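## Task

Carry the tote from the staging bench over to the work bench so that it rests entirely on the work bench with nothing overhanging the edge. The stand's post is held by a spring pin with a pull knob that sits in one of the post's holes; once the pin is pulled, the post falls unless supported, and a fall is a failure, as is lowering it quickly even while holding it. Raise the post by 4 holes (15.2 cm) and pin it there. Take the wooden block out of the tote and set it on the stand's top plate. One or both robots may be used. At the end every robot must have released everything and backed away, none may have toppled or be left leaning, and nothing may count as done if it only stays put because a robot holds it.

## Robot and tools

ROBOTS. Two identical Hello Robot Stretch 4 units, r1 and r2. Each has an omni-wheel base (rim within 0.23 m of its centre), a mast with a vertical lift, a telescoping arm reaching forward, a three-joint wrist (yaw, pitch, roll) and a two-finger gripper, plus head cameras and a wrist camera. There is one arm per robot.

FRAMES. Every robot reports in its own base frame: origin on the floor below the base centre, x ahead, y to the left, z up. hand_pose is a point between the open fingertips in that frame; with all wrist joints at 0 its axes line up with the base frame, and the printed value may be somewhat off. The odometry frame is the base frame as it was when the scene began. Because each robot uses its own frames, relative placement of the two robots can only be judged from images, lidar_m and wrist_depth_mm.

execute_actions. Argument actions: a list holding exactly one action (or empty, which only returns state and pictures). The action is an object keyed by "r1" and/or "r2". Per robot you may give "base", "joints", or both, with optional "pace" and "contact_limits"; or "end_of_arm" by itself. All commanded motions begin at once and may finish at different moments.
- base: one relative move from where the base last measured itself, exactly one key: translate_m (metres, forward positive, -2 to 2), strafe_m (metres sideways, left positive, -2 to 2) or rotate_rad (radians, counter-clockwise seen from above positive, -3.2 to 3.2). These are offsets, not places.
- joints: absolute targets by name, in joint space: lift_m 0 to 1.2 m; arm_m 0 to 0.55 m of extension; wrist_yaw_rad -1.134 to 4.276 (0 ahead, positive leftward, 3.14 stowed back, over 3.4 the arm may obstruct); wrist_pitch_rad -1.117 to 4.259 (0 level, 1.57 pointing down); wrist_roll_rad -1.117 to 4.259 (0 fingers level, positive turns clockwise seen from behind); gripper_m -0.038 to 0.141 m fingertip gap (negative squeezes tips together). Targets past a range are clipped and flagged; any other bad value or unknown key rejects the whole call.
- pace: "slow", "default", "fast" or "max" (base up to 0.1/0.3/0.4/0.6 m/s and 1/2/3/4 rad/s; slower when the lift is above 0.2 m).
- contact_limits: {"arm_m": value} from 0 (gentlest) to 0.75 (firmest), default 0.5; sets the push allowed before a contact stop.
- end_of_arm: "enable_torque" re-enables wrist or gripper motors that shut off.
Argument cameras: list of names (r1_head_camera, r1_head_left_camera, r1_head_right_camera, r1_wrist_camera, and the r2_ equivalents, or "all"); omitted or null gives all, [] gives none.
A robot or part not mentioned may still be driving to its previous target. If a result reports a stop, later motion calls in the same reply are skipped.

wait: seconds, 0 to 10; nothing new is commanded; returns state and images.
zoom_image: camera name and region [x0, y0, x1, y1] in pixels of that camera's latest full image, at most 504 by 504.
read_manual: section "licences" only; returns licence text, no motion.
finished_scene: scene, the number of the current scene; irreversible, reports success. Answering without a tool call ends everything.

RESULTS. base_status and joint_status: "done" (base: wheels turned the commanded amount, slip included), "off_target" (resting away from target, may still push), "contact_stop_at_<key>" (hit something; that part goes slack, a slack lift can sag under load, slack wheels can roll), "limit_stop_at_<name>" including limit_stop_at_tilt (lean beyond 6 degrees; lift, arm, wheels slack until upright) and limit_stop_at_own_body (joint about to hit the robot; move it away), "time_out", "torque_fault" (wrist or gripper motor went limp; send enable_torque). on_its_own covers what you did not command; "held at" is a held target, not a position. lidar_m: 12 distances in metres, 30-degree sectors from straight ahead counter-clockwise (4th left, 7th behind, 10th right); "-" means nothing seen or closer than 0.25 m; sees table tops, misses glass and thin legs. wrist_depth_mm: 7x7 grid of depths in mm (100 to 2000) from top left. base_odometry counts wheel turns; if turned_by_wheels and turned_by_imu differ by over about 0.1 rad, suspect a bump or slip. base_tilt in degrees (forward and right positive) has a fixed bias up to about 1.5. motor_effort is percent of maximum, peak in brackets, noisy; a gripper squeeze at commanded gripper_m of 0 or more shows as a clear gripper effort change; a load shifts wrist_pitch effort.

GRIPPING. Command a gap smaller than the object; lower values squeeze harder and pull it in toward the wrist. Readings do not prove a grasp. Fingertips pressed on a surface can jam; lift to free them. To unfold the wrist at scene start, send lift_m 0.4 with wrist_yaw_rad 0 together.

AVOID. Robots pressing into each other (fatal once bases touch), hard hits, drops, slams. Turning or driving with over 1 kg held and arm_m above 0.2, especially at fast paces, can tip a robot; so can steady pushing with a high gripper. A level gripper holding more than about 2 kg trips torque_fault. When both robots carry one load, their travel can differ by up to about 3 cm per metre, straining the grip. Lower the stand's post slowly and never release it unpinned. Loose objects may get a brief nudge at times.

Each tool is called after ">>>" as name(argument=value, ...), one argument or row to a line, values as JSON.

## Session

>>> execute_actions(
  actions=[],
)

Scene clock: 0.00 s.
r1.base_odometry: x=+0.000 y=+0.000 heading=+0.000 (m, m, rad; r1's odometry frame)
r1.turned_by_wheels: +0.000 (rad since the last result)
r1.turned_by_imu: +0.000 (rad since the last result)
r1.base_tilt: forward=-0.1 right=-1.2 (deg)
r1.lidar_m: 0.91 0.79 0.82 1.01 1.94 2.16 1.32 1.26 3.03 1.78 2.80 1.41
r1.base_status: not commanded
r1.joint_positions: lift_m=+0.263 arm_m=+0.000 wrist_yaw_rad=+3.131 wrist_pitch_rad=+0.000 wrist_roll_rad=-0.020 gripper_m=+0.057
r1.joint_status: not commanded
r1.motor_effort: lift_m=+20 arm_m=+0 wrist_yaw_rad=+1 wrist_pitch_rad=-4 wrist_roll_rad=+1 gripper_m=-1 wheel_0=-1 wheel_1=+0 wheel_2=+0 (%)
r1.hand_pose: x=-0.1164 y=+0.0905 z=+0.4417 quat_wxyz=(+0.005, +0.000, -0.010, +1.000) (m; r1's base frame)
r1.wrist_depth_mm: - 141 - - - - - / - 122 205 - - - - / - 119 155 - - - - / - 138 199 - - - - / 210 1863 - - - - - / 1430 1618 211 1921 1576 1983 1983 / 1078 1060 1118 156 1118 1255 1281
r2.base_odometry: x=+0.000 y=+0.000 heading=+0.000 (m, m, rad; r2's odometry frame)
r2.turned_by_wheels: +0.000 (rad since the last result)
r2.turned_by_imu: +0.000 (rad since the last result)
r2.base_tilt: forward=+0.0 right=-0.6 (deg)
r2.lidar_m: 1.24 1.88 2.28 1.08 0.84 0.81 0.90 1.34 4.19 1.64 1.89 1.34
r2.base_status: not commanded
r2.joint_positions: lift_m=+0.269 arm_m=+0.002 wrist_yaw_rad=+3.089 wrist_pitch_rad=+0.014 wrist_roll_rad=+0.018 gripper_m=+0.057
r2.joint_status: not commanded
r2.motor_effort: lift_m=+17 arm_m=-1 wrist_yaw_rad=+0 wrist_pitch_rad=-6 wrist_roll_rad=-4 gripper_m=-1 wheel_0=+0 wheel_1=+0 wheel_2=+1 (%)
r2.hand_pose: x=-0.1105 y=+0.1023 z=+0.4427 quat_wxyz=(+0.026, -0.007, +0.009, +1.000) (m; r2's base frame)
r2.wrist_depth_mm: - 137 1182 1042 904 788 715 / - 119 169 1078 917 809 715 / - 129 186 1078 917 809 723 / 139 142 1205 1060 931 809 723 / 1863 1576 1255 1078 891 820 732 / 1229 1397 1182 166 891 809 732 / 946 960 1025 - 878 788 732
pictures: r1_head_camera, r1_head_left_camera, r1_head_right_camera, r1_wrist_camera, r2_head_camera, r2_head_left_camera, r2_head_right_camera, r2_wrist_camera
camera_calibration (this result's frames):
r1_wrist_camera: T_world_to_cam=[[0.0123212, 0.996418, 0.0836626, -0.125968], [-0.0237922, 0.0839374, -0.996187, 0.493054], [-0.999641, 0.0102837, 0.0247412, 0.0983321], [0, 0, 0, 1]] pos_world=[0.11158, 0.08312, 0.49928]
r2_wrist_camera: T_world_to_cam=[[0.0573843, 0.998075, -0.0235412, -0.0859911], [0.0570908, -0.0268221, -0.998009, 0.498253], [-0.996718, 0.0559261, -0.0585201, 0.140127], [0, 0, 0, 1]] pos_world=[0.116156, 0.091353, 0.503437]
Images, in order (width x height): r1_head_camera 420x560, r1_head_left_camera 420x672, r1_head_right_camera 420x672, r1_wrist_camera 616x392, r2_head_camera 420x560, r2_head_left_camera 420x672, r2_head_right_camera 420x672, r2_wrist_camera 616x392.

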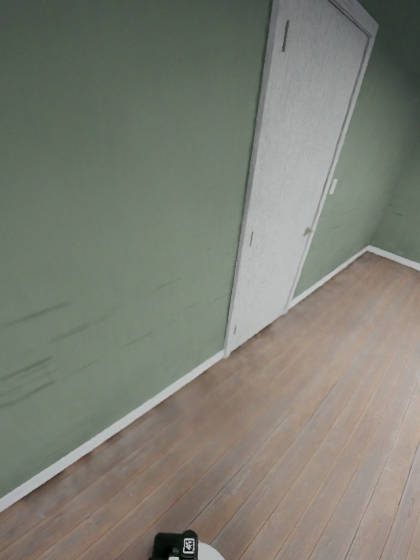

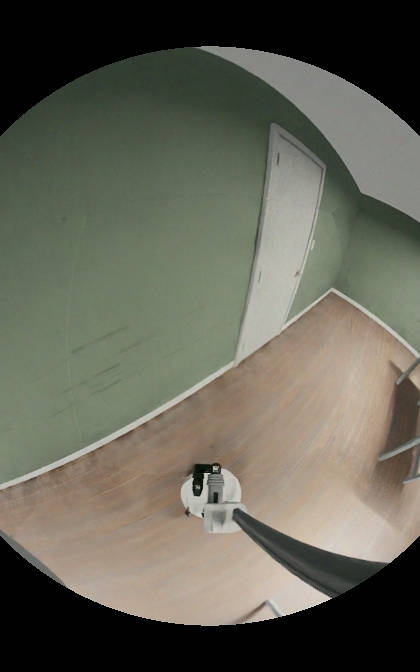

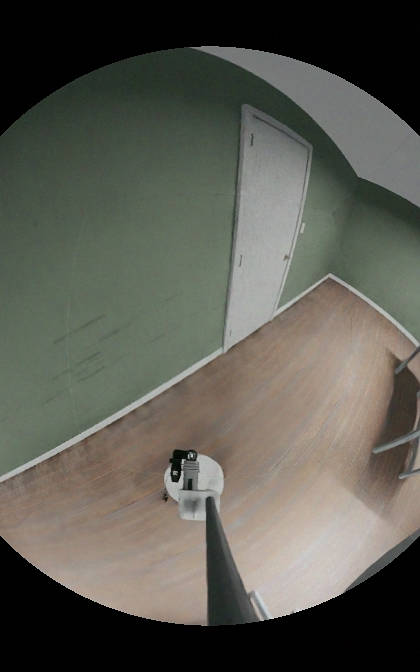

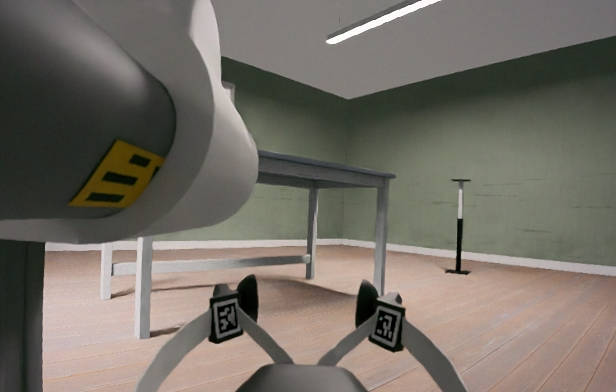

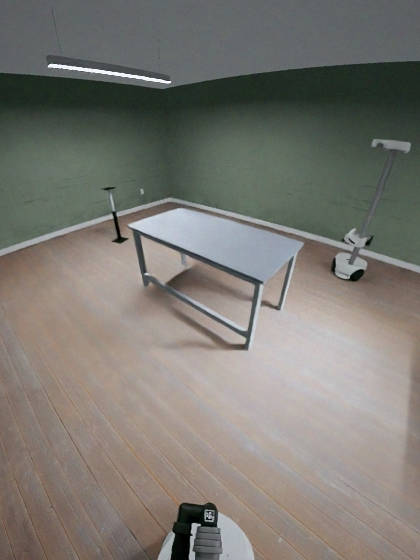

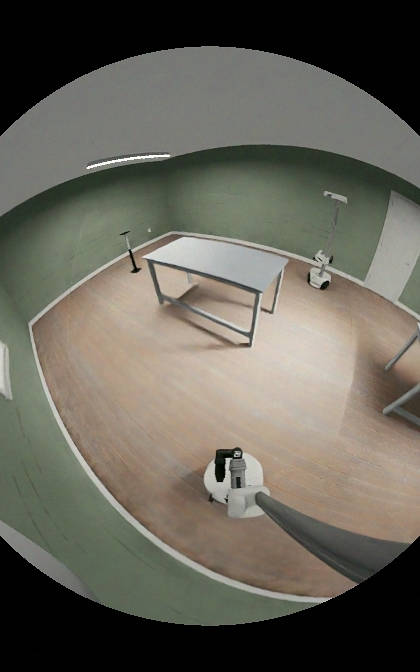

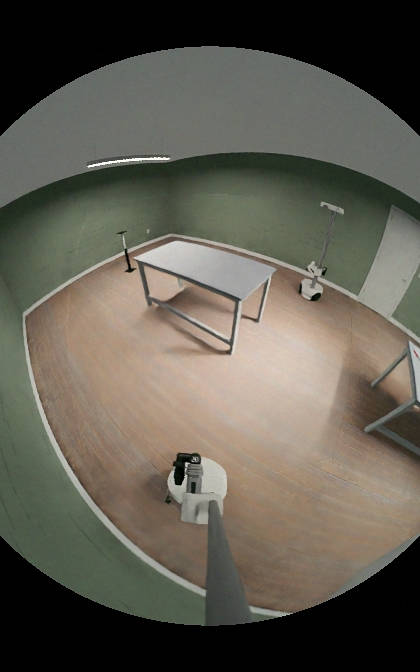

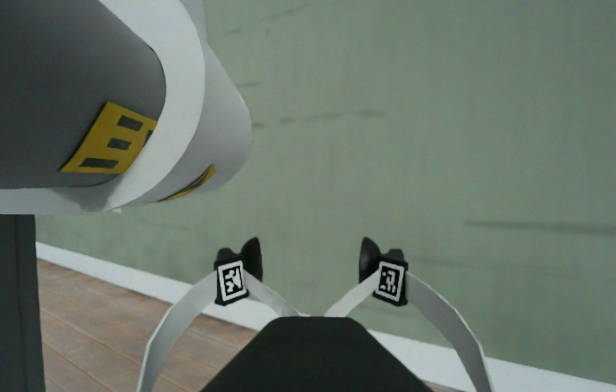

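>>> execute_actions(
  actions=[
    {"r1": {"base": {"rotate_rad": -2.46}, "joints": {"lift_m": 0.4, "wrist_yaw_rad": 0}, "pace": "fast"}, "r2": {"base": {"rotate_rad": -0.63}, "joints": {"lift_m": 0.4, "wrist_yaw_rad": 0}, "pace": "fast"}},
  ],
  cameras=["r1_head_camera", "r1_head_left_camera", "r2_head_camera", "r2_head_right_camera"],
)

Scene clock: 2.80 s.
r1.base_odometry: x=+0.000 y=+0.000 heading=-2.460 (m, m, rad; r1's odometry frame)
r1.turned_by_wheels: -2.460 (rad since the last result)
r1.turned_by_imu: -2.435 (rad since the last result)
r1.base_tilt: forward=-0.1 right=-1.2 (deg)
r1.lidar_m: 1.33 1.96 1.80 3.63 1.22 0.88 0.80 0.84 1.12 2.89 1.75 1.25
r1.base_status: done
r1.joint_positions: lift_m=+0.400 arm_m=+0.000 wrist_yaw_rad=+0.000 wrist_pitch_rad=+0.000 wrist_roll_rad=-0.020 gripper_m=+0.057
r1.joint_status: all done
r1.motor_effort: lift_m=+23(26) arm_m=-1(1) wrist_yaw_rad=-1(4) wrist_pitch_rad=-4(3) wrist_roll_rad=+0(0) gripper_m=-1(0) wheel_0=+0(11) wheel_1=+0(7) wheel_2=+0(9) (%)
r1.hand_pose: x=+0.4597 y=-0.0873 z=+0.5781 quat_wxyz=(+1.000, -0.010, +0.000, +0.000) (m; r1's base frame)
r1.wrist_depth_mm: - - - - - - - / - - - - - - - / - - - - - - - / - - - - 1255 1025 1756 / - - - - - - - / 1983 - 211 - 991 - - / 1366 1336 1430 156 1182 1576 1618
r2.base_odometry: x=+0.000 y=+0.000 heading=-0.629 (m, m, rad; r2's odometry frame)
r2.turned_by_wheels: -0.629 (rad since the last result)
r2.turned_by_imu: -0.620 (rad since the last result)
r2.base_tilt: forward=-0.1 right=-0.6 (deg)
r2.lidar_m: 1.93 1.23 1.63 3.32 1.19 0.87 0.82 0.86 1.18 3.26 1.64 1.66
r2.base_status: done
r2.joint_positions: lift_m=+0.400 arm_m=+0.002 wrist_yaw_rad=+0.000 wrist_pitch_rad=+0.014 wrist_roll_rad=+0.018 gripper_m=+0.057
r2.joint_status: all done
r2.motor_effort: lift_m=+22(22) arm_m=+0(1) wrist_yaw_rad=-2(5) wrist_pitch_rad=-6(7) wrist_roll_rad=-3(3) gripper_m=-2(3) wheel_0=+4(9) wheel_1=+2(7) wheel_2=+3(10) (%)
r2.hand_pose: x=+0.4616 y=-0.0873 z=+0.5738 quat_wxyz=(+1.000, +0.009, +0.007, +0.000) (m; r2's base frame)
r2.wrist_depth_mm: - - - - - - - / - - - - - - - / 960 1576 - - - - - / - - - - - - - / - - - - - - - / 1618 1618 1464 166 1499 1756 1661 / 991 1182 1255 - 1308 1205 1229
pictures: r1_head_camera, r1_head_left_camera, r2_head_camera, r2_head_right_camera
Images, in order (width x height): r1_head_camera 420x560, r1_head_left_camera 420x672, r2_head_camera 420x560, r2_head_right_camera 420x672.

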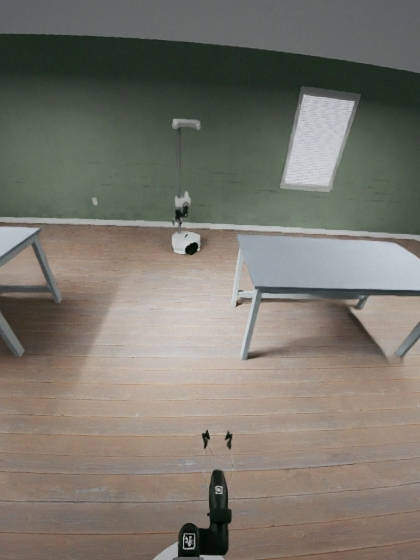

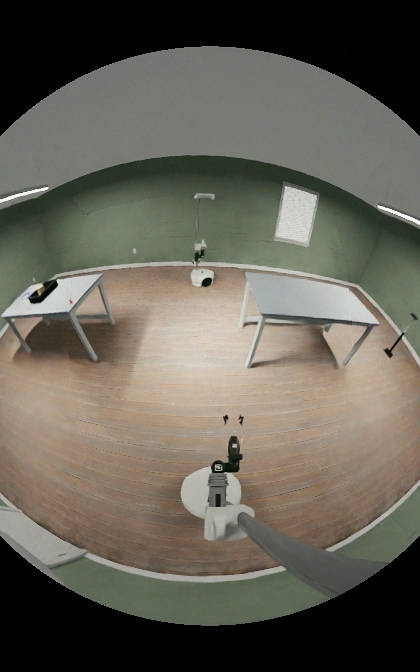

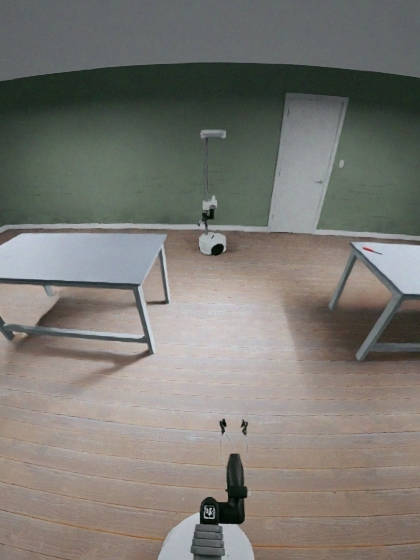

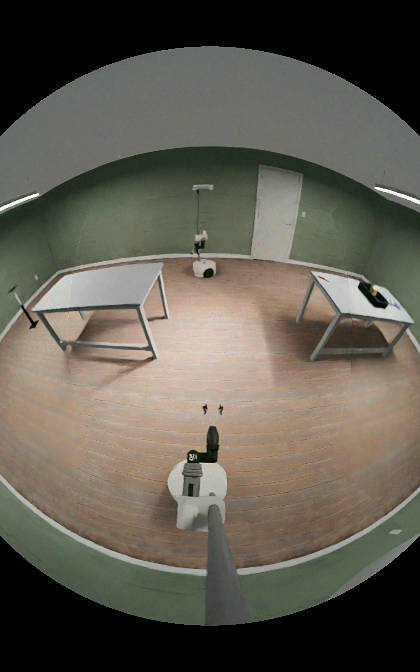

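>>> execute_actions(
  actions=[
    {"r1": {"base": {"strafe_m": 1.9}, "joints": {"lift_m": 0.4, "wrist_pitch_rad": 0.8, "gripper_m": 0.1}, "pace": "max"}, "r2": {"base": {"strafe_m": -1.85}, "joints": {"lift_m": 0.4, "wrist_pitch_rad": 0.8, "gripper_m": 0.12}, "pace": "max"}},
  ],
  cameras=["r1_head_camera", "r2_head_camera"],
)

Scene clock: 7.90 s.
r1.base_odometry: x=+1.197 y=-1.476 heading=-2.460 (m, m, rad; r1's odometry frame)
r1.turned_by_wheels: +0.000 (rad since the last result)
r1.turned_by_imu: +0.006 (rad since the last result)
r1.base_tilt: forward=+0.0 right=-1.2 (deg)
r1.lidar_m: 1.11 1.14 2.55 2.40 1.28 0.92 0.82 0.83 1.18 3.08 2.56 1.17
r1.base_status: done
r1.joint_positions: lift_m=+0.400 arm_m=+0.000 wrist_yaw_rad=+0.000 wrist_pitch_rad=+0.802 wrist_roll_rad=-0.020 gripper_m=+0.100
r1.joint_status: all done
r1.motor_effort: lift_m=+21(23) arm_m=+0(0) wrist_yaw_rad=+1(1) wrist_pitch_rad=-2(2) wrist_roll_rad=+0(0) gripper_m=-1(1) wheel_0=+1(13) wheel_1=-1(14) wheel_2=+0(1) (%)
r1.hand_pose: x=+0.3718 y=-0.0874 z=+0.3709 quat_wxyz=(+0.921, -0.009, +0.390, +0.004) (m; r1's base frame)
r1.wrist_depth_mm: 1537 1618 1618 1618 1618 1661 1756 / 1255 1229 1255 1255 1281 1255 1336 / 976 976 991 1008 1008 1042 1042 / 809 820 831 842 831 854 854 / 699 707 715 723 723 732 732 / 609 615 209 627 222 634 634 / 549 539 549 151 549 554 569
r2.base_odometry: x=-1.089 y=-1.496 heading=-0.629 (m, m, rad; r2's odometry frame)
r2.turned_by_wheels: +0.000 (rad since the last result)
r2.turned_by_imu: -0.003 (rad since the last result)
r2.base_tilt: forward=-0.1 right=-0.6 (deg)
r2.lidar_m: 1.12 1.19 2.61 3.31 1.19 0.87 0.82 0.86 1.18 2.33 2.43 1.18
r2.base_status: done
r2.joint_positions: lift_m=+0.400 arm_m=+0.002 wrist_yaw_rad=+0.000 wrist_pitch_rad=+0.802 wrist_roll_rad=+0.018 gripper_m=+0.120
r2.joint_status: all done
r2.motor_effort: lift_m=+21(23) arm_m=-1(0) wrist_yaw_rad=+0(1) wrist_pitch_rad=-3(5) wrist_roll_rad=-3(2) gripper_m=+0(3) wheel_0=+0(14) wheel_1=+2(12) wheel_2=+0(2) (%)
r2.hand_pose: x=+0.3737 y=-0.0874 z=+0.3707 quat_wxyz=(+0.921, +0.008, +0.390, -0.003) (m; r2's base frame)
r2.wrist_depth_mm: 1008 1078 1205 1182 1205 946 946 / 1042 1060 1060 1060 1042 1078 1042 / 904 891 891 904 904 891 891 / 768 768 768 768 768 768 768 / 676 676 661 676 676 676 676 / 591 585 574 158 574 585 597 / 549 539 549 - 554 539 539
pictures: r1_head_camera, r2_head_camera
Images, in order (width x height): r1_head_camera 420x560, r2_head_camera 420x560.

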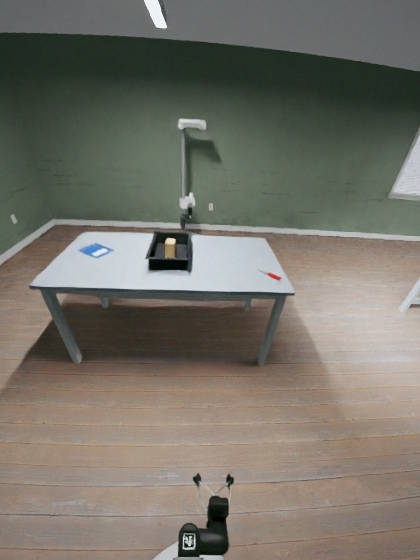

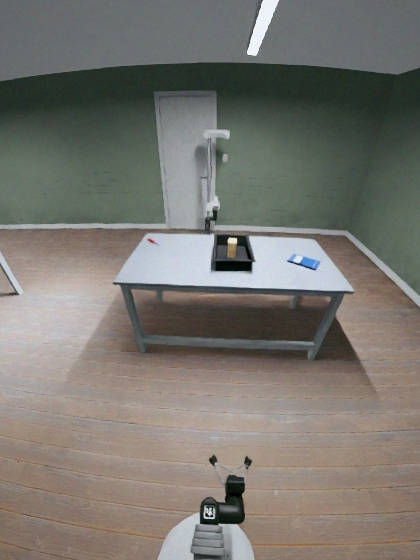

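>>> execute_actions(
  actions=[
    {"r1": {"base": {"translate_m": 0.85}, "joints": {"lift_m": 1.15, "wrist_yaw_rad": 1.6, "wrist_pitch_rad": 1.25, "wrist_roll_rad": 1.57}, "pace": "fast"}, "r2": {"base": {"translate_m": 0.7}, "joints": {"lift_m": 1.15, "wrist_roll_rad": 0}, "pace": "fast"}},
  ],
  cameras=["r1_head_camera", "r1_wrist_camera", "r2_wrist_camera"],
)

Scene clock: 11.50 s.
r1.base_odometry: x=+0.537 y=-2.011 heading=-2.460 (m, m, rad; r1's odometry frame)
r1.turned_by_wheels: +0.000 (rad since the last result)
r1.turned_by_imu: -0.003 (rad since the last result)
r1.base_tilt: forward=-0.1 right=-1.2 (deg)
r1.lidar_m: 0.25 0.27 0.37 2.44 2.52 1.81 1.66 1.77 2.39 2.28 0.41 0.26
r1.base_status: done
r1.joint_positions: lift_m=+1.150 arm_m=+0.000 wrist_yaw_rad=+1.600 wrist_pitch_rad=+1.250 wrist_roll_rad=+1.570 gripper_m=+0.100
r1.joint_status: all done
r1.motor_effort: lift_m=+23(23) arm_m=+0(0) wrist_yaw_rad=+2(7) wrist_pitch_rad=+1(0) wrist_roll_rad=+1(5) gripper_m=+1(2) wheel_0=+1(9) wheel_1=+0(10) wheel_2=+1(12) (%)
r1.hand_pose: x=+0.2559 y=+0.0933 z=+1.0541 quat_wxyz=(+0.696, +0.102, +0.700, +0.123) (m; r1's base frame)
r1.wrist_depth_mm: 732 668 580 544 496 466 442 / 741 654 539 530 496 462 436 / 723 654 591 544 496 462 436 / 723 647 580 535 496 455 430 / 1808 1618 1464 1336 1008 976 1060 / 1808 1618 209 1336 222 976 1060 / 1808 1618 1464 151 1008 960 1060
r2.base_odometry: x=-0.523 y=-1.907 heading=-0.629 (m, m, rad; r2's odometry frame)
r2.turned_by_wheels: +0.000 (rad since the last result)
r2.turned_by_imu: -0.001 (rad since the last result)
r2.base_tilt: forward=-0.1 right=-0.6 (deg)
r2.lidar_m: 0.44 0.47 0.62 2.41 2.19 1.60 1.52 1.59 2.16 2.34 0.66 0.46
r2.base_status: done
r2.joint_positions: lift_m=+1.150 arm_m=+0.002 wrist_yaw_rad=+0.000 wrist_pitch_rad=+0.801 wrist_roll_rad=+0.000 gripper_m=+0.120
r2.joint_status: all done
r2.motor_effort: lift_m=+22(21) arm_m=-1(1) wrist_yaw_rad=-1(0) wrist_pitch_rad=-4(4) wrist_roll_rad=-3(3) gripper_m=+0(0) wheel_0=+5(10) wheel_1=+3(7) wheel_2=-2(13) (%)
r2.hand_pose: x=+0.3738 y=-0.0874 z=+1.1206 quat_wxyz=(+0.921, +0.000, +0.390, +0.000) (m; r2's base frame)
r2.wrist_depth_mm: - - - - - - - / - 1025 1025 1025 1042 - - / 854 866 842 842 866 878 891 / 741 741 750 759 741 759 759 / 647 647 647 647 647 661 668 / 580 574 564 157 564 580 591 / 976 1255 1255 - 1229 1229 1098
pictures: r1_head_camera, r1_wrist_camera, r2_wrist_camera
camera_calibration (this result's frames):
r1_wrist_camera: T_world_to_cam=[[0.09282, -0.945306, -0.312701, 0.393827], [-0.995567, -0.0833234, -0.0436278, 0.371943], [0.0151863, 0.315364, -0.948849, 1.19344], [0, 0, 0, 1]] pos_world=[0.315615, 0.0269117, 1.27177]
r2_wrist_camera: T_world_to_cam=[[-0.0077585, -0.99997, -0.000693074, -0.0843378], [-0.748537, 0.00626727, -0.663063, 1.07072], [0.663048, -0.00462559, -0.748563, 0.82067], [0, 0, 0, 1]] pos_world=[0.256673, -0.0872497, 1.32422]
Images, in order (width x height): r1_head_camera 420x560, r1_wrist_camera 616x392, r2_wrist_camera 616x392.

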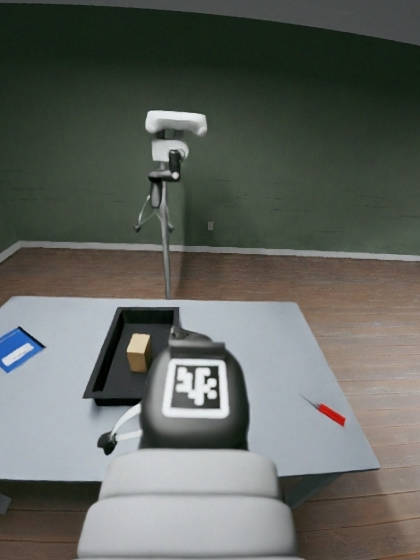

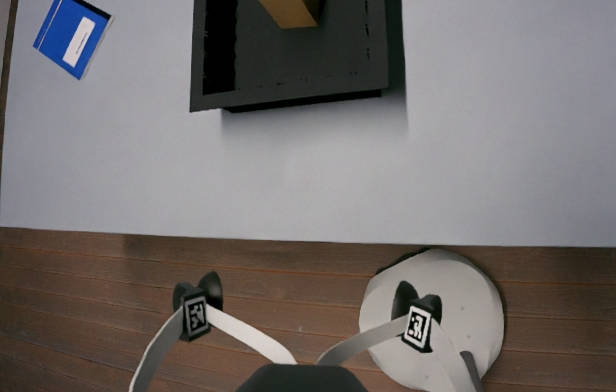

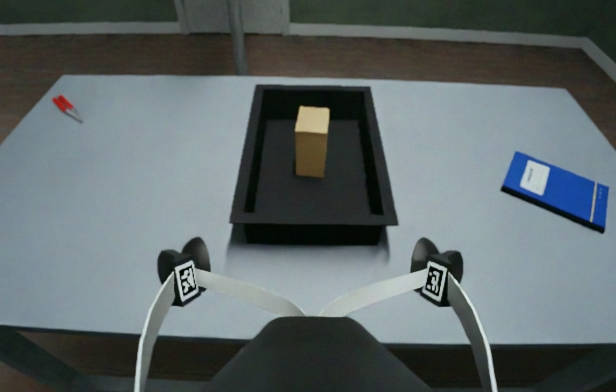

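>>> zoom_image(
  camera="r2_wrist_camera",
  region=[210, 70, 410, 260],
)

Region (210, 70, 410, 260) of r2_wrist_camera's 616x392 image, scaled by 2.520; it fills the top 479 rows of this view, and the rest is white.

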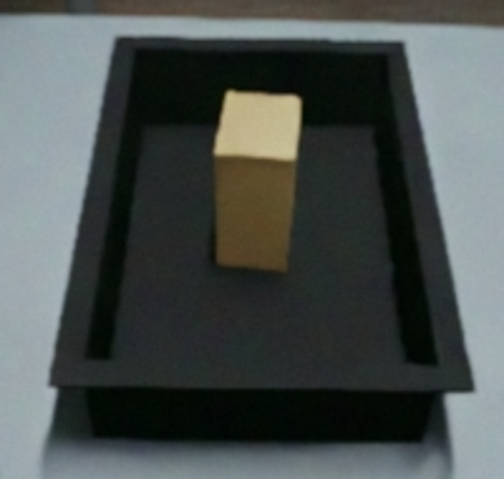

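>>> execute_actions(
  actions=[
    {"r2": {"base": {"strafe_m": 0.035}, "joints": {"lift_m": 0.89, "arm_m": 0.433, "wrist_yaw_rad": -0.13, "wrist_pitch_rad": 0.5, "gripper_m": 0.12}}, "r1": {"joints": {"arm_m": 0.12}}},
  ],
  cameras=["r2_wrist_camera", "r1_wrist_camera"],
)

Scene clock: 14.50 s.
r1.base_odometry: x=+0.537 y=-2.011 heading=-2.460 (m, m, rad; r1's odometry frame)
r1.turned_by_wheels: +0.000 (rad since the last result)
r1.turned_by_imu: +0.001 (rad since the last result)
r1.base_tilt: forward=-0.1 right=-1.2 (deg)
r1.lidar_m: 0.25 0.25 0.38 2.45 2.50 1.82 1.68 1.70 2.39 2.26 0.42 0.29
r1.base_status: not commanded
r1.joint_positions: lift_m=+1.150 arm_m=+0.119 wrist_yaw_rad=+1.600 wrist_pitch_rad=+1.250 wrist_roll_rad=+1.570 gripper_m=+0.100
r1.joint_status: all done
r1.motor_effort: lift_m=+24(24) arm_m=+6(8) wrist_yaw_rad=+2(2) wrist_pitch_rad=+1(1) wrist_roll_rad=+2(1) gripper_m=-1(1) wheel_0=+1(1) wheel_1=+0(0) wheel_2=+1(0) (%)
r1.hand_pose: x=+0.3745 y=+0.0933 z=+1.0541 quat_wxyz=(+0.696, +0.102, +0.700, +0.123) (m; r1's base frame)
r1.wrist_depth_mm: 732 668 521 449 500 466 442 / 723 661 554 525 496 462 436 / 723 647 564 539 488 462 433 / 715 647 574 525 492 459 430 / 707 640 580 535 492 455 427 / 1808 1576 208 535 222 452 424 / 1756 1618 1464 151 1008 946 1078
r2.base_odometry: x=-0.502 y=-1.879 heading=-0.629 (m, m, rad; r2's odometry frame)
r2.turned_by_wheels: +0.000 (rad since the last result)
r2.turned_by_imu: -0.001 (rad since the last result)
r2.base_tilt: forward=-0.1 right=-0.6 (deg)
r2.lidar_m: 0.43 0.47 0.63 2.33 2.18 1.58 1.52 1.58 2.15 2.37 0.64 0.47
r2.base_status: done
r2.joint_positions: lift_m=+0.890 arm_m=+0.432 wrist_yaw_rad=-0.130 wrist_pitch_rad=+0.502 wrist_roll_rad=+0.000 gripper_m=+0.120
r2.joint_status: all done
r2.motor_effort: lift_m=+13(22) arm_m=+6(7) wrist_yaw_rad=-2(2) wrist_pitch_rad=-5(10) wrist_roll_rad=-4(3) gripper_m=+1(0) wheel_0=-3(11) wheel_1=+0(12) wheel_2=+0(2) (%)
r2.hand_pose: x=+0.8424 y=-0.1194 z=+0.9298 quat_wxyz=(+0.967, +0.016, +0.248, -0.063) (m; r2's base frame)
r2.wrist_depth_mm: - - - - - - - / - - - - - - - / - - - - - - - / - - 621 627 627 640 640 / 484 469 415 433 421 500 504 / 399 379 379 158 353 399 415 / 349 278 351 - 353 279 357
pictures: r1_wrist_camera, r2_wrist_camera
camera_calibration (this result's frames):
r1_wrist_camera: T_world_to_cam=[[0.0928198, -0.945305, -0.312701, 0.382817], [-0.995567, -0.0833232, -0.0436278, 0.490045], [0.0151863, 0.315365, -0.948849, 1.19163], [0, 0, 0, 1]] pos_world=[0.434244, 0.0269117, 1.27177]
r2_wrist_camera: T_world_to_cam=[[-0.136659, -0.990614, -0.00292379, -0.00108393], [-0.514306, 0.0734724, -0.854454, 1.28383], [0.846648, -0.115265, -0.519519, -0.013887], [0, 0, 0, 1]] pos_world=[0.671888, -0.0970002, 1.08975]
Images, in order (width x height): r1_wrist_camera 616x392, r2_wrist_camera 616x392.

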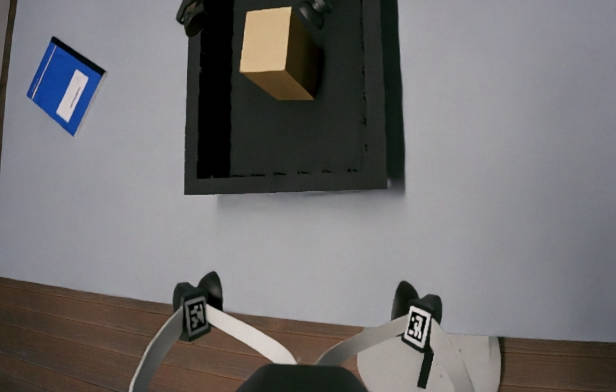

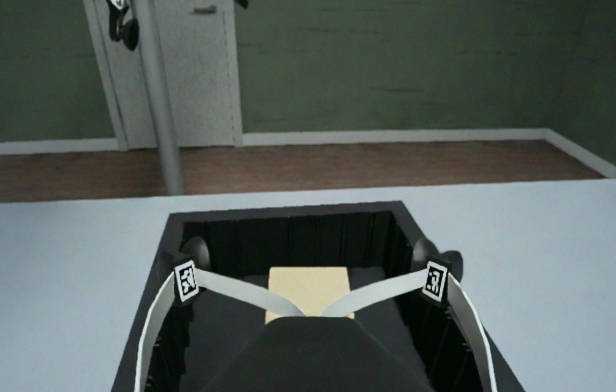

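>>> execute_actions(
  actions=[
    {"r2": {"joints": {"lift_m": 0.80, "gripper_m": 0.09}}},
  ],
  cameras=[],
)

>>> execute_actions(
  actions=[
    {"r2": {"joints": {"gripper_m": 0.02}}},
  ],
  cameras=[],
)

>>> execute_actions(
  actions=[
    {"r2": {"joints": {"lift_m": 0.92}}},
  ],
  cameras=["r2_wrist_camera"],
)

Scene clock: 16.00 s.
r1.base_odometry: x=+0.537 y=-2.011 heading=-2.460 (m, m, rad; r1's odometry frame)
r1.turned_by_wheels: +0.000 (rad since the last result)
r1.turned_by_imu: +0.001 (rad since the last result)
r1.base_tilt: forward=-0.1 right=-1.2 (deg)
r1.lidar_m: 0.25 0.27 0.37 2.44 2.51 1.80 1.70 1.77 2.37 2.26 0.39 0.27
r1.base_status: not commanded
r1.joint_positions: lift_m=+1.150 arm_m=+0.119 wrist_yaw_rad=+1.600 wrist_pitch_rad=+1.250 wrist_roll_rad=+1.570 gripper_m=+0.100
r1.joint_status: not commanded
r1.motor_effort: lift_m=+23(24) arm_m=+6(6) wrist_yaw_rad=+2(2) wrist_pitch_rad=+1(1) wrist_roll_rad=+2(2) gripper_m=-1(1) wheel_0=+1(1) wheel_1=+0(0) wheel_2=+1(1) (%)
r1.hand_pose: x=+0.3745 y=+0.0933 z=+1.0541 quat_wxyz=(+0.696, +0.102, +0.700, +0.123) (m; r1's base frame)
r1.wrist_depth_mm: 741 668 517 445 496 466 439 / 723 661 554 525 488 466 436 / 723 654 564 535 488 462 433 / 715 640 574 525 488 459 430 / 707 640 580 530 492 455 427 / 1863 1618 209 539 223 449 424 / 1808 1618 1464 151 1008 946 1078
r2.base_odometry: x=-0.502 y=-1.879 heading=-0.629 (m, m, rad; r2's odometry frame)
r2.turned_by_wheels: +0.000 (rad since the last result)
r2.turned_by_imu: +0.000 (rad since the last result)
r2.base_tilt: forward=+0.0 right=-0.6 (deg)
r2.lidar_m: 0.44 0.46 0.63 2.35 2.18 1.59 1.51 1.59 2.16 2.37 0.63 0.47
r2.base_status: not commanded
r2.joint_positions: lift_m=+0.800 arm_m=+0.432 wrist_yaw_rad=-0.130 wrist_pitch_rad=+0.502 wrist_roll_rad=+0.000 gripper_m=+0.090
r2.joint_status: all done
r2.motor_effort: lift_m=+13(14) arm_m=+6(6) wrist_yaw_rad=-1(4) wrist_pitch_rad=-5(5) wrist_roll_rad=-3(3) gripper_m=+2(0) wheel_0=-3(3) wheel_1=+0(0) wheel_2=+0(0) (%)
r2.hand_pose: x=+0.8424 y=-0.1194 z=+0.8398 quat_wxyz=(+0.967, +0.016, +0.248, -0.063) (m; r2's base frame)
r2.wrist_depth_mm: - - - - - - - / - - - - - - - / - 891 368 379 387 627 634 / 436 320 384 212 373 436 462 / 349 236 322 183 221 246 364 / 268 200 273 160 276 229 193 / 159 202 256 - 258 229 190
pictures: none
No camera images: the call's "cameras" was empty. Leave "cameras" out to get every camera's image.

Scene clock: 17.50 s.
r1.base_odometry: x=+0.537 y=-2.011 heading=-2.460 (m, m, rad; r1's odometry frame)
r1.turned_by_wheels: +0.000 (rad since the last result)
r1.turned_by_imu: +0.001 (rad since the last result)
r1.base_tilt: forward=+0.0 right=-1.2 (deg)
r1.lidar_m: 0.25 0.26 0.40 2.45 2.53 1.84 1.70 1.76 2.40 2.26 0.39 0.26
r1.base_status: not commanded
r1.joint_positions: lift_m=+1.150 arm_m=+0.119 wrist_yaw_rad=+1.600 wrist_pitch_rad=+1.250 wrist_roll_rad=+1.570 gripper_m=+0.100
r1.joint_status: not commanded
r1.motor_effort: lift_m=+23(23) arm_m=+6(7) wrist_yaw_rad=+2(2) wrist_pitch_rad=+1(2) wrist_roll_rad=+2(1) gripper_m=-1(1) wheel_0=+1(1) wheel_1=+0(0) wheel_2=+0(0) (%)
r1.hand_pose: x=+0.3745 y=+0.0933 z=+1.0541 quat_wxyz=(+0.696, +0.102, +0.700, +0.123) (m; r1's base frame)
r1.wrist_depth_mm: 732 668 521 452 500 469 442 / 723 661 554 525 492 462 439 / 723 654 564 539 488 462 433 / 723 640 574 521 492 459 433 / 707 640 574 535 492 455 427 / 1808 1576 209 535 222 449 424 / 1808 1618 1464 150 991 960 1060
r2.base_odometry: x=-0.502 y=-1.879 heading=-0.629 (m, m, rad; r2's odometry frame)
r2.turned_by_wheels: +0.000 (rad since the last result)
r2.turned_by_imu: +0.000 (rad since the last result)
r2.base_tilt: forward=+0.0 right=-0.6 (deg)
r2.lidar_m: 0.44 0.46 0.64 2.34 2.20 1.59 1.52 1.57 2.16 2.37 0.64 0.45
r2.base_status: not commanded
r2.joint_positions: lift_m=+0.800 arm_m=+0.432 wrist_yaw_rad=-0.130 wrist_pitch_rad=+0.505 wrist_roll_rad=+0.000 gripper_m=+0.020
r2.joint_status: all done
r2.motor_effort: lift_m=+14(14) arm_m=+6(6) wrist_yaw_rad=+0(0) wrist_pitch_rad=-14(14) wrist_roll_rad=-3(3) gripper_m=-15(15) wheel_0=-3(3) wheel_1=+0(0) wheel_2=+0(0) (%)
r2.hand_pose: x=+0.8420 y=-0.1194 z=+0.8390 quat_wxyz=(+0.966, +0.016, +0.249, -0.063) (m; r2's base frame)
r2.wrist_depth_mm: - - - - - - - / - - - - - - - / - 891 366 379 387 603 615 / 433 297 384 201 373 307 452 / 343 233 330 170 216 246 357 / 265 190 193 177 186 215 189 / 155 200 253 - 256 241 190
pictures: none
No camera images: the call's "cameras" was empty. Leave "cameras" out to get every camera's image.

Scene clock: 19.03 s.
r1.base_odometry: x=+0.537 y=-2.011 heading=-2.460 (m, m, rad; r1's odometry frame)
r1.turned_by_wheels: +0.000 (rad since the last result)
r1.turned_by_imu: +0.001 (rad since the last result)
r1.base_tilt: forward=+0.0 right=-1.2 (deg)
r1.lidar_m: 0.25 0.28 0.37 2.45 2.50 1.82 1.68 1.75 2.39 2.28 0.37 0.28
r1.base_status: not commanded
r1.joint_positions: lift_m=+1.150 arm_m=+0.119 wrist_yaw_rad=+1.600 wrist_pitch_rad=+1.250 wrist_roll_rad=+1.570 gripper_m=+0.100
r1.joint_status: not commanded
r1.motor_effort: lift_m=+24(23) arm_m=+6(7) wrist_yaw_rad=+2(2) wrist_pitch_rad=+1(2) wrist_roll_rad=+1(1) gripper_m=+1(0) wheel_0=+1(1) wheel_1=+0(0) wheel_2=+1(1) (%)
r1.hand_pose: x=+0.3745 y=+0.0933 z=+1.0541 quat_wxyz=(+0.696, +0.102, +0.700, +0.123) (m; r1's base frame)
r1.wrist_depth_mm: 741 668 373 535 500 466 439 / 723 661 569 544 488 466 436 / 723 654 564 539 488 459 433 / 723 647 574 525 488 455 433 / 707 640 580 530 492 452 427 / 1808 1618 208 535 221 452 424 / 1756 1618 1464 150 991 946 1078
r2.base_odometry: x=-0.502 y=-1.879 heading=-0.629 (m, m, rad; r2's odometry frame)
r2.turned_by_wheels: +0.000 (rad since the last result)
r2.turned_by_imu: +0.000 (rad since the last result)
r2.base_tilt: forward=+0.0 right=-0.6 (deg)
r2.lidar_m: 0.43 0.47 0.63 2.35 2.21 1.59 1.52 1.59 2.17 2.37 0.64 0.45
r2.base_status: not commanded
r2.joint_positions: lift_m=+0.920 arm_m=+0.432 wrist_yaw_rad=-0.130 wrist_pitch_rad=+0.505 wrist_roll_rad=+0.000 gripper_m=+0.020
r2.joint_status: all done
r2.motor_effort: lift_m=+23(20) arm_m=+6(6) wrist_yaw_rad=-2(0) wrist_pitch_rad=-14(14) wrist_roll_rad=-4(3) gripper_m=-16(15) wheel_0=-3(3) wheel_1=+0(0) wheel_2=+0(0) (%)
r2.hand_pose: x=+0.8420 y=-0.1194 z=+0.9582 quat_wxyz=(+0.966, +0.016, +0.249, -0.063) (m; r2's base frame)
r2.wrist_depth_mm: - - - - - - - / - - - - - - - / - - - - - - - / - - - 202 - 683 691 / 525 525 413 169 216 539 544 / 433 421 193 177 186 430 449 / 379 303 375 - 357 303 387
pictures: r2_wrist_camera
camera_calibration (this result's frames):
r2_wrist_camera: T_world_to_cam=[[-0.136773, -0.990598, -0.00290072, -0.000952666], [-0.516923, 0.0738695, -0.852839, 1.30859], [0.845035, -0.115146, -0.522166, 0.00514912], [0, 0, 0, 1]] pos_world=[0.67196, -0.0970159, 1.1187]
Images, in order (width x height): r2_wrist_camera 616x392.

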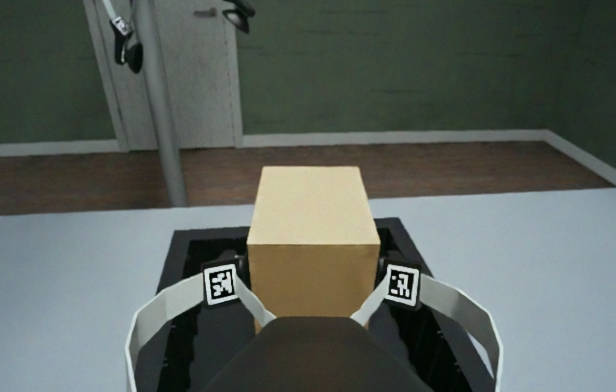

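>>> execute_actions(
  actions=[
    {"r2": {"base": {"translate_m": -0.3}, "joints": {"arm_m": 0.0, "wrist_yaw_rad": 0.0}, "pace": "fast"}, "r1": {"joints": {"arm_m": 0.39, "lift_m": 1.03}}},
  ],
  cameras=["r1_wrist_camera"],
)

Scene clock: 21.37 s.
r1.base_odometry: x=+0.537 y=-2.011 heading=-2.460 (m, m, rad; r1's odometry frame)
r1.turned_by_wheels: +0.000 (rad since the last result)
r1.turned_by_imu: +0.001 (rad since the last result)
r1.base_tilt: forward=-0.1 right=-1.2 (deg)
r1.lidar_m: 0.25 0.27 0.39 0.98 2.55 1.80 1.69 1.77 2.36 2.28 0.42 0.28
r1.base_status: not commanded
r1.joint_positions: lift_m=+1.030 arm_m=+0.389 wrist_yaw_rad=+1.600 wrist_pitch_rad=+1.250 wrist_roll_rad=+1.570 gripper_m=+0.100
r1.joint_status: all done
r1.motor_effort: lift_m=+16(23) arm_m=+6(7) wrist_yaw_rad=+2(2) wrist_pitch_rad=+2(2) wrist_roll_rad=+2(2) gripper_m=+0(1) wheel_0=+1(2) wheel_1=+0(0) wheel_2=+0(1) (%)
r1.hand_pose: x=+0.6445 y=+0.0933 z=+0.9347 quat_wxyz=(+0.696, +0.102, +0.700, +0.123) (m; r1's base frame)
r1.wrist_depth_mm: 564 504 442 324 384 353 334 / 559 415 418 394 379 353 334 / 549 439 442 407 377 351 330 / 539 436 442 404 375 347 327 / 539 433 436 399 375 345 327 / 539 421 208 399 221 343 324 / 530 397 430 151 362 336 322
r2.base_odometry: x=-0.745 y=-1.703 heading=-0.629 (m, m, rad; r2's odometry frame)
r2.turned_by_wheels: +0.000 (rad since the last result)
r2.turned_by_imu: +0.000 (rad since the last result)
r2.base_tilt: forward=+0.0 right=-0.6 (deg)
r2.lidar_m: 0.72 0.78 2.43 2.96 1.75 1.28 1.22 1.27 1.73 2.37 1.05 0.76
r2.base_status: done
r2.joint_positions: lift_m=+0.920 arm_m=+0.003 wrist_yaw_rad=+0.000 wrist_pitch_rad=+0.505 wrist_roll_rad=+0.000 gripper_m=+0.020
r2.joint_status: all done
joint sent to its limit — the command would take r2.arm_m past its lower limit, so that joint was sent only as far as its limit.
r2.motor_effort: lift_m=+23(23) arm_m=-5(6) wrist_yaw_rad=+2(10) wrist_pitch_rad=-15(15) wrist_roll_rad=-4(4) gripper_m=-17(16) wheel_0=-3(11) wheel_1=-1(10) wheel_2=+0(10) (%)
r2.hand_pose: x=+0.4263 y=-0.0875 z=+0.9582 quat_wxyz=(+0.968, +0.000, +0.250, +0.000) (m; r2's base frame)
r2.wrist_depth_mm: - - - - - - - / - - - 1078 - - - / 891 878 904 741 854 931 946 / 668 668 676 202 691 691 691 / 1618 1576 683 169 216 1618 1618 / 1281 1336 193 177 186 1366 1430 / 960 1205 1229 - 1255 1205 1205
pictures: r1_wrist_camera
camera_calibration (this result's frames):
r1_wrist_camera: T_world_to_cam=[[0.0928079, -0.945307, -0.312702, 0.320432], [-0.995568, -0.083312, -0.0436238, 0.75362], [0.0151861, 0.315364, -0.948849, 1.07425], [0, 0, 0, 1]] pos_world=[0.704228, 0.0269112, 1.15238]
Images, in order (width x height): r1_wrist_camera 616x392.

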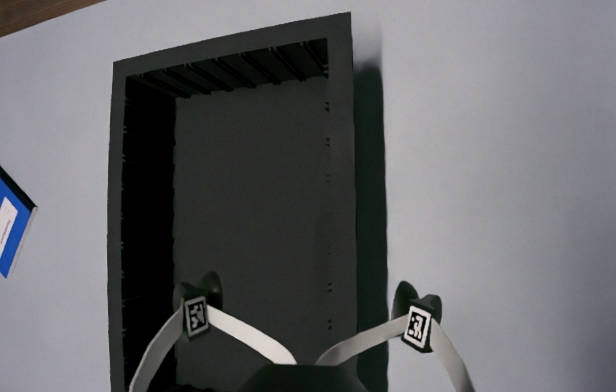

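>>> execute_actions(
  actions=[
    {"r1": {"joints": {"lift_m": 0.908, "arm_m": 0.40, "gripper_m": 0.085}}, "r2": {"base": {"strafe_m": 0.5}, "joints": {"lift_m": 0.4}, "pace": "fast"}},
  ],
  cameras=["r1_wrist_camera"],
)

>>> execute_actions(
  actions=[
    {"r1": {"joints": {"gripper_m": -0.038}}, "r2": {"base": {"strafe_m": 0.7}, "pace": "max"}},
  ],
  cameras=["r1_wrist_camera"],
)

Scene clock: 24.37 s.
r1.base_odometry: x=+0.537 y=-2.011 heading=-2.460 (m, m, rad; r1's odometry frame)
r1.turned_by_wheels: +0.000 (rad since the last result)
r1.turned_by_imu: +0.001 (rad since the last result)
r1.base_tilt: forward=-0.1 right=-1.2 (deg)
r1.lidar_m: 0.25 0.26 0.39 0.95 2.52 1.80 1.68 1.71 2.37 2.27 0.38 0.25
r1.base_status: not commanded
r1.joint_positions: lift_m=+0.908 arm_m=+0.399 wrist_yaw_rad=+1.600 wrist_pitch_rad=+1.250 wrist_roll_rad=+1.570 gripper_m=+0.085
r1.joint_status: all done
r1.motor_effort: lift_m=+16(14) arm_m=+6(8) wrist_yaw_rad=+2(2) wrist_pitch_rad=+2(1) wrist_roll_rad=+2(2) gripper_m=-1(2) wheel_0=+1(1) wheel_1=+0(0) wheel_2=+1(1) (%)
r1.hand_pose: x=+0.6545 y=+0.0933 z=+0.8127 quat_wxyz=(+0.696, +0.102, +0.700, +0.123) (m; r1's base frame)
r1.wrist_depth_mm: 271 274 281 223 260 241 - / 309 332 303 193 259 239 226 / 309 334 303 191 258 238 225 / 307 330 298 189 255 236 224 / 306 327 296 187 253 235 222 / 303 325 211 187 223 232 220 / 300 322 291 150 247 229 -
r2.base_odometry: x=-0.450 y=-1.299 heading=-0.629 (m, m, rad; r2's odometry frame)
r2.turned_by_wheels: +0.000 (rad since the last result)
r2.turned_by_imu: +0.000 (rad since the last result)
r2.base_tilt: forward=-0.1 right=-0.5 (deg)
r2.lidar_m: 0.73 3.62 1.95 2.97 1.77 1.29 1.22 1.27 1.74 2.87 1.04 0.77
r2.base_status: done
r2.joint_positions: lift_m=+0.400 arm_m=+0.003 wrist_yaw_rad=+0.000 wrist_pitch_rad=+0.505 wrist_roll_rad=+0.000 gripper_m=+0.020
r2.joint_status: all done
r2.motor_effort: lift_m=+15(19) arm_m=-5(5) wrist_yaw_rad=-1(2) wrist_pitch_rad=-15(15) wrist_roll_rad=-3(3) gripper_m=-17(15) wheel_0=-1(12) wheel_1=+1(7) wheel_2=+0(0) (%)
r2.hand_pose: x=+0.4264 y=-0.0874 z=+0.4388 quat_wxyz=(+0.968, +0.000, +0.250, +0.000) (m; r2's base frame)
r2.wrist_depth_mm: - - 1078 - - - - / - - 1182 - 1537 - - / 1499 1464 1255 1537 1397 1576 1576 / 1118 1138 1060 202 1138 1160 1182 / 891 904 676 170 216 699 707 / 741 715 193 176 186 741 759 / 647 640 661 - 668 647 654
pictures: r1_wrist_camera
camera_calibration (this result's frames):
r1_wrist_camera: T_world_to_cam=[[0.0928082, -0.945307, -0.312701, 0.28136], [-0.995568, -0.0833123, -0.0436238, 0.758258], [0.015186, 0.315364, -0.948849, 0.95836], [0, 0, 0, 1]] pos_world=[0.714232, 0.0269112, 1.0304]
Images, in order (width x height): r1_wrist_camera 616x392.

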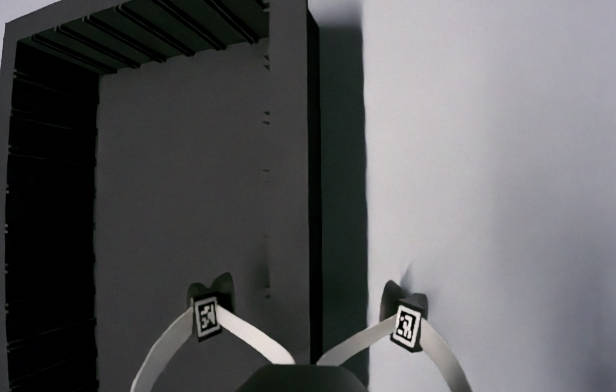

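Scene clock: 27.00 s.
r1.base_odometry: x=+0.537 y=-2.011 heading=-2.460 (m, m, rad; r1's odometry frame)
r1.turned_by_wheels: +0.000 (rad since the last result)
r1.turned_by_imu: +0.001 (rad since the last result)
r1.base_tilt: forward=-0.1 right=-1.2 (deg)
r1.lidar_m: 0.26 0.27 0.36 1.00 2.54 1.79 1.68 1.78 2.37 2.27 0.39 0.25
r1.base_status: not commanded
r1.joint_positions: lift_m=+0.908 arm_m=+0.399 wrist_yaw_rad=+1.600 wrist_pitch_rad=+1.254 wrist_roll_rad=+1.570 gripper_m=-0.037
r1.joint_status: all done
r1.motor_effort: lift_m=+18(18) arm_m=+7(6) wrist_yaw_rad=+1(0) wrist_pitch_rad=-10(9) wrist_roll_rad=+1(2) gripper_m=-21(22) wheel_0=+1(1) wheel_1=+0(0) wheel_2=+0(0) (%)
r1.hand_pose: x=+0.6545 y=+0.0924 z=+0.8123 quat_wxyz=(+0.697, +0.101, +0.700, +0.122) (m; r1's base frame)
r1.wrist_depth_mm: 276 286 285 221 258 239 - / 286 325 297 268 257 237 225 / 290 324 293 177 255 236 224 / 291 320 289 174 253 236 223 / 291 317 285 173 252 234 221 / 290 312 276 183 243 232 220 / 289 307 271 167 177 224 -
r2.base_odometry: x=-0.038 y=-0.733 heading=-0.630 (m, m, rad; r2's odometry frame)
r2.turned_by_wheels: +0.000 (rad since the last result)
r2.turned_by_imu: -0.001 (rad since the last result)
r2.base_tilt: forward=-0.1 right=-0.6 (deg)
r2.lidar_m: 3.48 1.57 1.33 4.93 1.78 1.30 1.23 1.29 1.74 3.56 1.05 0.93
r2.base_status: done
r2.joint_positions: lift_m=+0.400 arm_m=+0.003 wrist_yaw_rad=+0.000 wrist_pitch_rad=+0.505 wrist_roll_rad=+0.000 gripper_m=+0.020
r2.joint_status: not commanded
r2.motor_effort: lift_m=+17(17) arm_m=-5(5) wrist_yaw_rad=+0(0) wrist_pitch_rad=-14(15) wrist_roll_rad=-3(3) gripper_m=-16(16) wheel_0=-1(16) wheel_1=-3(16) wheel_2=+0(0) (%)
r2.hand_pose: x=+0.4264 y=-0.0874 z=+0.4387 quat_wxyz=(+0.968, +0.000, +0.250, +0.000) (m; r2's base frame)
r2.wrist_depth_mm: - - - - - - - / - - - - - - - / 1537 1499 1537 1537 1576 1464 1430 / 1118 1138 1138 202 1138 1160 1118 / 891 904 866 170 216 931 715 / 741 715 192 177 185 741 741 / 647 634 661 - 676 647 654
pictures: r1_wrist_camera
camera_calibration (this result's frames):
r1_wrist_camera: T_world_to_cam=[[0.0925843, -0.946471, -0.309227, 0.277711], [-0.995589, -0.0832489, -0.0432796, 0.757895], [0.01522, 0.31187, -0.950003, 0.959465], [0, 0, 0, 1]] pos_world=[0.714237, 0.0267105, 1.03017]
Images, in order (width x height): r1_wrist_camera 616x392.

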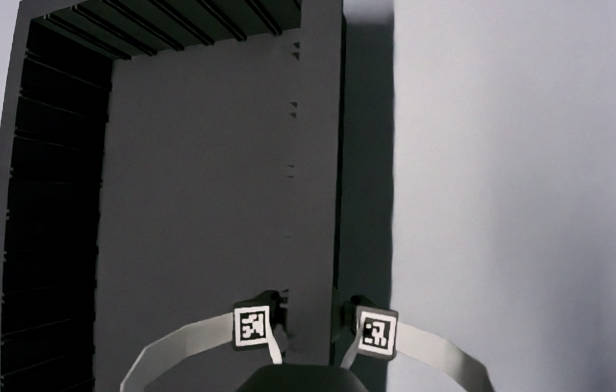

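>>> execute_actions(
  actions=[
    {"r1": {"base": {"translate_m": -0.08}, "joints": {"lift_m": 1.0}}, "r2": {"base": {"strafe_m": 0.6}, "pace": "max"}},
  ],
  cameras=["r1_wrist_camera"],
)

>>> execute_actions(
  actions=[
    {"r1": {"base": {"strafe_m": -1.6}, "pace": "fast"}, "r2": {"base": {"strafe_m": 2.0}, "pace": "max"}},
  ],
  cameras=["r1_head_camera", "r2_head_camera"],
)

Scene clock: 29.53 s.
r1.base_odometry: x=+0.599 y=-1.961 heading=-2.460 (m, m, rad; r1's odometry frame)
r1.turned_by_wheels: +0.000 (rad since the last result)
r1.turned_by_imu: +0.001 (rad since the last result)
r1.base_tilt: forward=-0.1 right=-1.2 (deg)
r1.lidar_m: 0.33 0.30 0.46 2.43 2.43 1.70 1.58 1.66 2.28 2.28 0.50 0.34
r1.base_status: done
r1.joint_positions: lift_m=+1.000 arm_m=+0.399 wrist_yaw_rad=+1.600 wrist_pitch_rad=+1.254 wrist_roll_rad=+1.570 gripper_m=-0.037
r1.joint_status: all done
r1.motor_effort: lift_m=+26(29) arm_m=+6(7) wrist_yaw_rad=+1(1) wrist_pitch_rad=-10(9) wrist_roll_rad=+1(0) gripper_m=-24(21) wheel_0=-1(8) wheel_1=-2(6) wheel_2=-1(10) (%)
r1.hand_pose: x=+0.6546 y=+0.0923 z=+0.9036 quat_wxyz=(+0.697, +0.101, +0.700, +0.122) (m; r1's base frame)
r1.wrist_depth_mm: 277 289 286 216 349 324 306 / 286 327 297 257 347 324 304 / 289 325 294 258 347 322 303 / 291 324 290 175 343 319 301 / 291 319 286 172 343 315 300 / 290 314 277 183 327 315 296 / 289 312 272 167 177 303 296
r2.base_odometry: x=+0.315 y=-0.248 heading=-0.630 (m, m, rad; r2's odometry frame)
r2.turned_by_wheels: +0.000 (rad since the last result)
r2.turned_by_imu: +0.000 (rad since the last result)
r2.base_tilt: forward=+0.0 right=-0.6 (deg)
r2.lidar_m: 3.48 0.88 1.06 4.53 1.78 1.30 1.22 1.28 1.76 4.18 1.38 1.63
r2.base_status: done
r2.joint_positions: lift_m=+0.400 arm_m=+0.003 wrist_yaw_rad=+0.000 wrist_pitch_rad=+0.505 wrist_roll_rad=+0.000 gripper_m=+0.020
r2.joint_status: not commanded
r2.motor_effort: lift_m=+17(17) arm_m=-5(5) wrist_yaw_rad=+0(2) wrist_pitch_rad=-14(15) wrist_roll_rad=-3(3) gripper_m=-14(14) wheel_0=-1(15) wheel_1=-3(12) wheel_2=+0(2) (%)
r2.hand_pose: x=+0.4264 y=-0.0874 z=+0.4387 quat_wxyz=(+0.968, +0.000, +0.250, +0.000) (m; r2's base frame)
r2.wrist_depth_mm: - - - - - - - / - - - - - - - / 1537 1397 1499 1537 1537 1576 1618 / 1118 1118 1138 202 1138 1160 1160 / 878 891 866 169 216 931 931 / 732 723 193 177 185 732 768 / 647 640 661 - 676 647 661
pictures: r1_wrist_camera
camera_calibration (this result's frames):
r1_wrist_camera: T_world_to_cam=[[0.0925849, -0.946508, -0.309113, 0.305809], [-0.995588, -0.0832537, -0.043273, 0.761877], [0.0152235, 0.311755, -0.95004, 1.04625], [0, 0, 0, 1]] pos_world=[0.714275, 0.0267037, 1.12148]
Images, in order (width x height): r1_wrist_camera 616x392.

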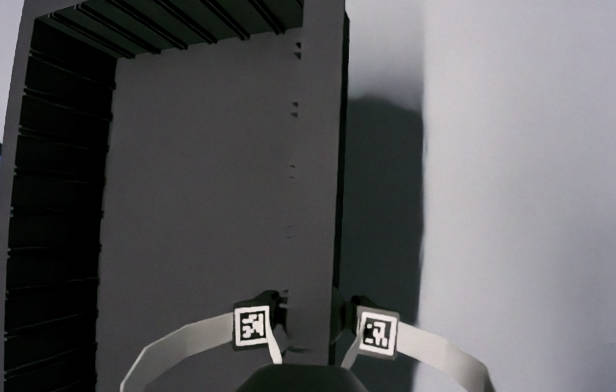

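Scene clock: 35.30 s.
r1.base_odometry: x=-0.408 y=-0.718 heading=-2.460 (m, m, rad; r1's odometry frame)
r1.turned_by_wheels: +0.000 (rad since the last result)
r1.turned_by_imu: +0.003 (rad since the last result)
r1.base_tilt: forward=-0.1 right=-1.2 (deg)
r1.lidar_m: 0.46 0.48 1.11 1.47 2.35 1.68 1.58 1.64 2.22 1.75 0.76 0.92
r1.base_status: done
r1.joint_positions: lift_m=+1.000 arm_m=+0.399 wrist_yaw_rad=+1.600 wrist_pitch_rad=+1.254 wrist_roll_rad=+1.570 gripper_m=-0.037
r1.joint_status: not commanded
r1.motor_effort: lift_m=+25(26) arm_m=+6(6) wrist_yaw_rad=+1(1) wrist_pitch_rad=-10(11) wrist_roll_rad=+0(0) gripper_m=-22(18) wheel_0=-1(11) wheel_1=+2(7) wheel_2=+0(3) (%)
r1.hand_pose: x=+0.6546 y=+0.0923 z=+0.9036 quat_wxyz=(+0.697, +0.101, +0.700, +0.122) (m; r1's base frame)
r1.wrist_depth_mm: 278 287 286 218 1118 1042 976 / 285 327 297 258 1118 1025 976 / 287 324 293 270 1098 1025 960 / 290 320 290 174 1098 1025 960 / 291 317 286 172 1078 1008 946 / 290 312 274 183 1042 1025 946 / 290 309 272 167 177 976 946
r2.base_odometry: x=+1.494 y=+1.368 heading=-0.630 (m, m, rad; r2's odometry frame)
r2.turned_by_wheels: +0.000 (rad since the last result)
r2.turned_by_imu: +0.001 (rad since the last result)
r2.base_tilt: forward=-0.1 right=-0.6 (deg)
r2.lidar_m: 0.72 1.89 1.76 2.53 1.77 1.26 1.20 1.25 1.75 3.24 1.06 0.74
r2.base_status: done
r2.joint_positions: lift_m=+0.400 arm_m=+0.003 wrist_yaw_rad=+0.000 wrist_pitch_rad=+0.505 wrist_roll_rad=+0.000 gripper_m=+0.020
r2.joint_status: not commanded
r2.motor_effort: lift_m=+17(17) arm_m=-5(5) wrist_yaw_rad=+2(1) wrist_pitch_rad=-15(15) wrist_roll_rad=-3(3) gripper_m=-14(15) wheel_0=-1(16) wheel_1=-3(17) wheel_2=+0(1) (%)
r2.hand_pose: x=+0.4264 y=-0.0874 z=+0.4387 quat_wxyz=(+0.968, +0.000, +0.250, +0.000) (m; r2's base frame)
r2.wrist_depth_mm: - - - - - - - / - - - 1983 - - - / 1499 1537 1537 1366 1576 1618 1618 / 1118 1118 1118 202 1138 1160 1160 / 891 904 866 169 216 691 691 / 741 723 193 177 186 732 759 / 647 627 654 - 668 647 654
pictures: r1_head_camera, r2_head_camera
Images, in order (width x height): r1_head_camera 420x560, r2_head_camera 420x560.

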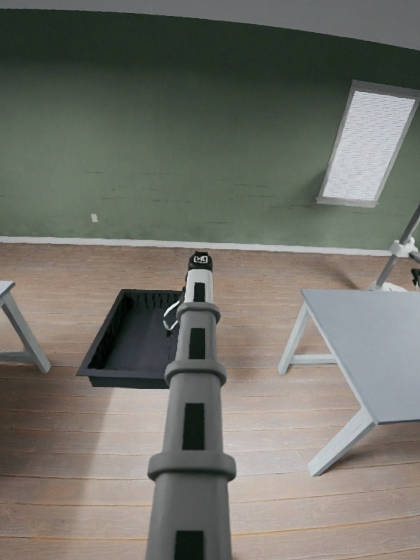

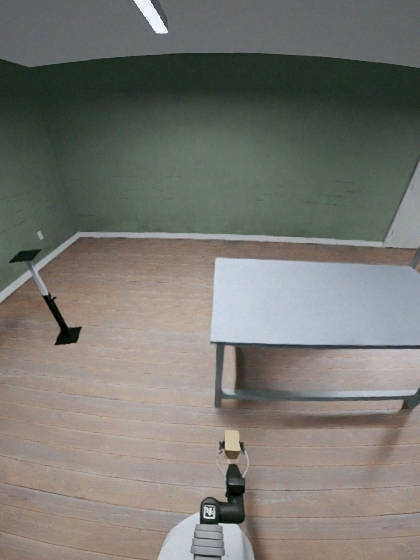

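>>> zoom_image(
  camera="r2_head_camera",
  region=[0, 240, 110, 350],
)

Region (0, 240, 110, 350) of r2_head_camera's 420x560 image, scaled by 4.582, with more detail than that image has.

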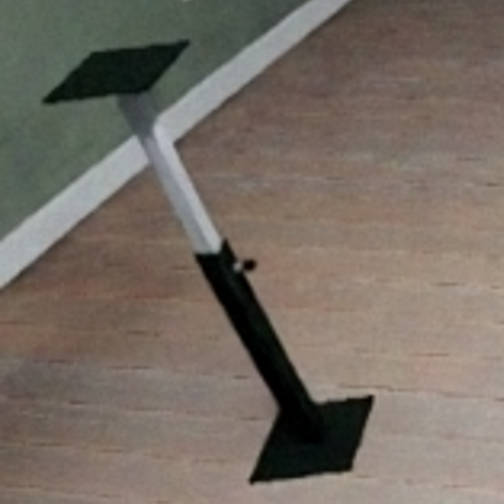

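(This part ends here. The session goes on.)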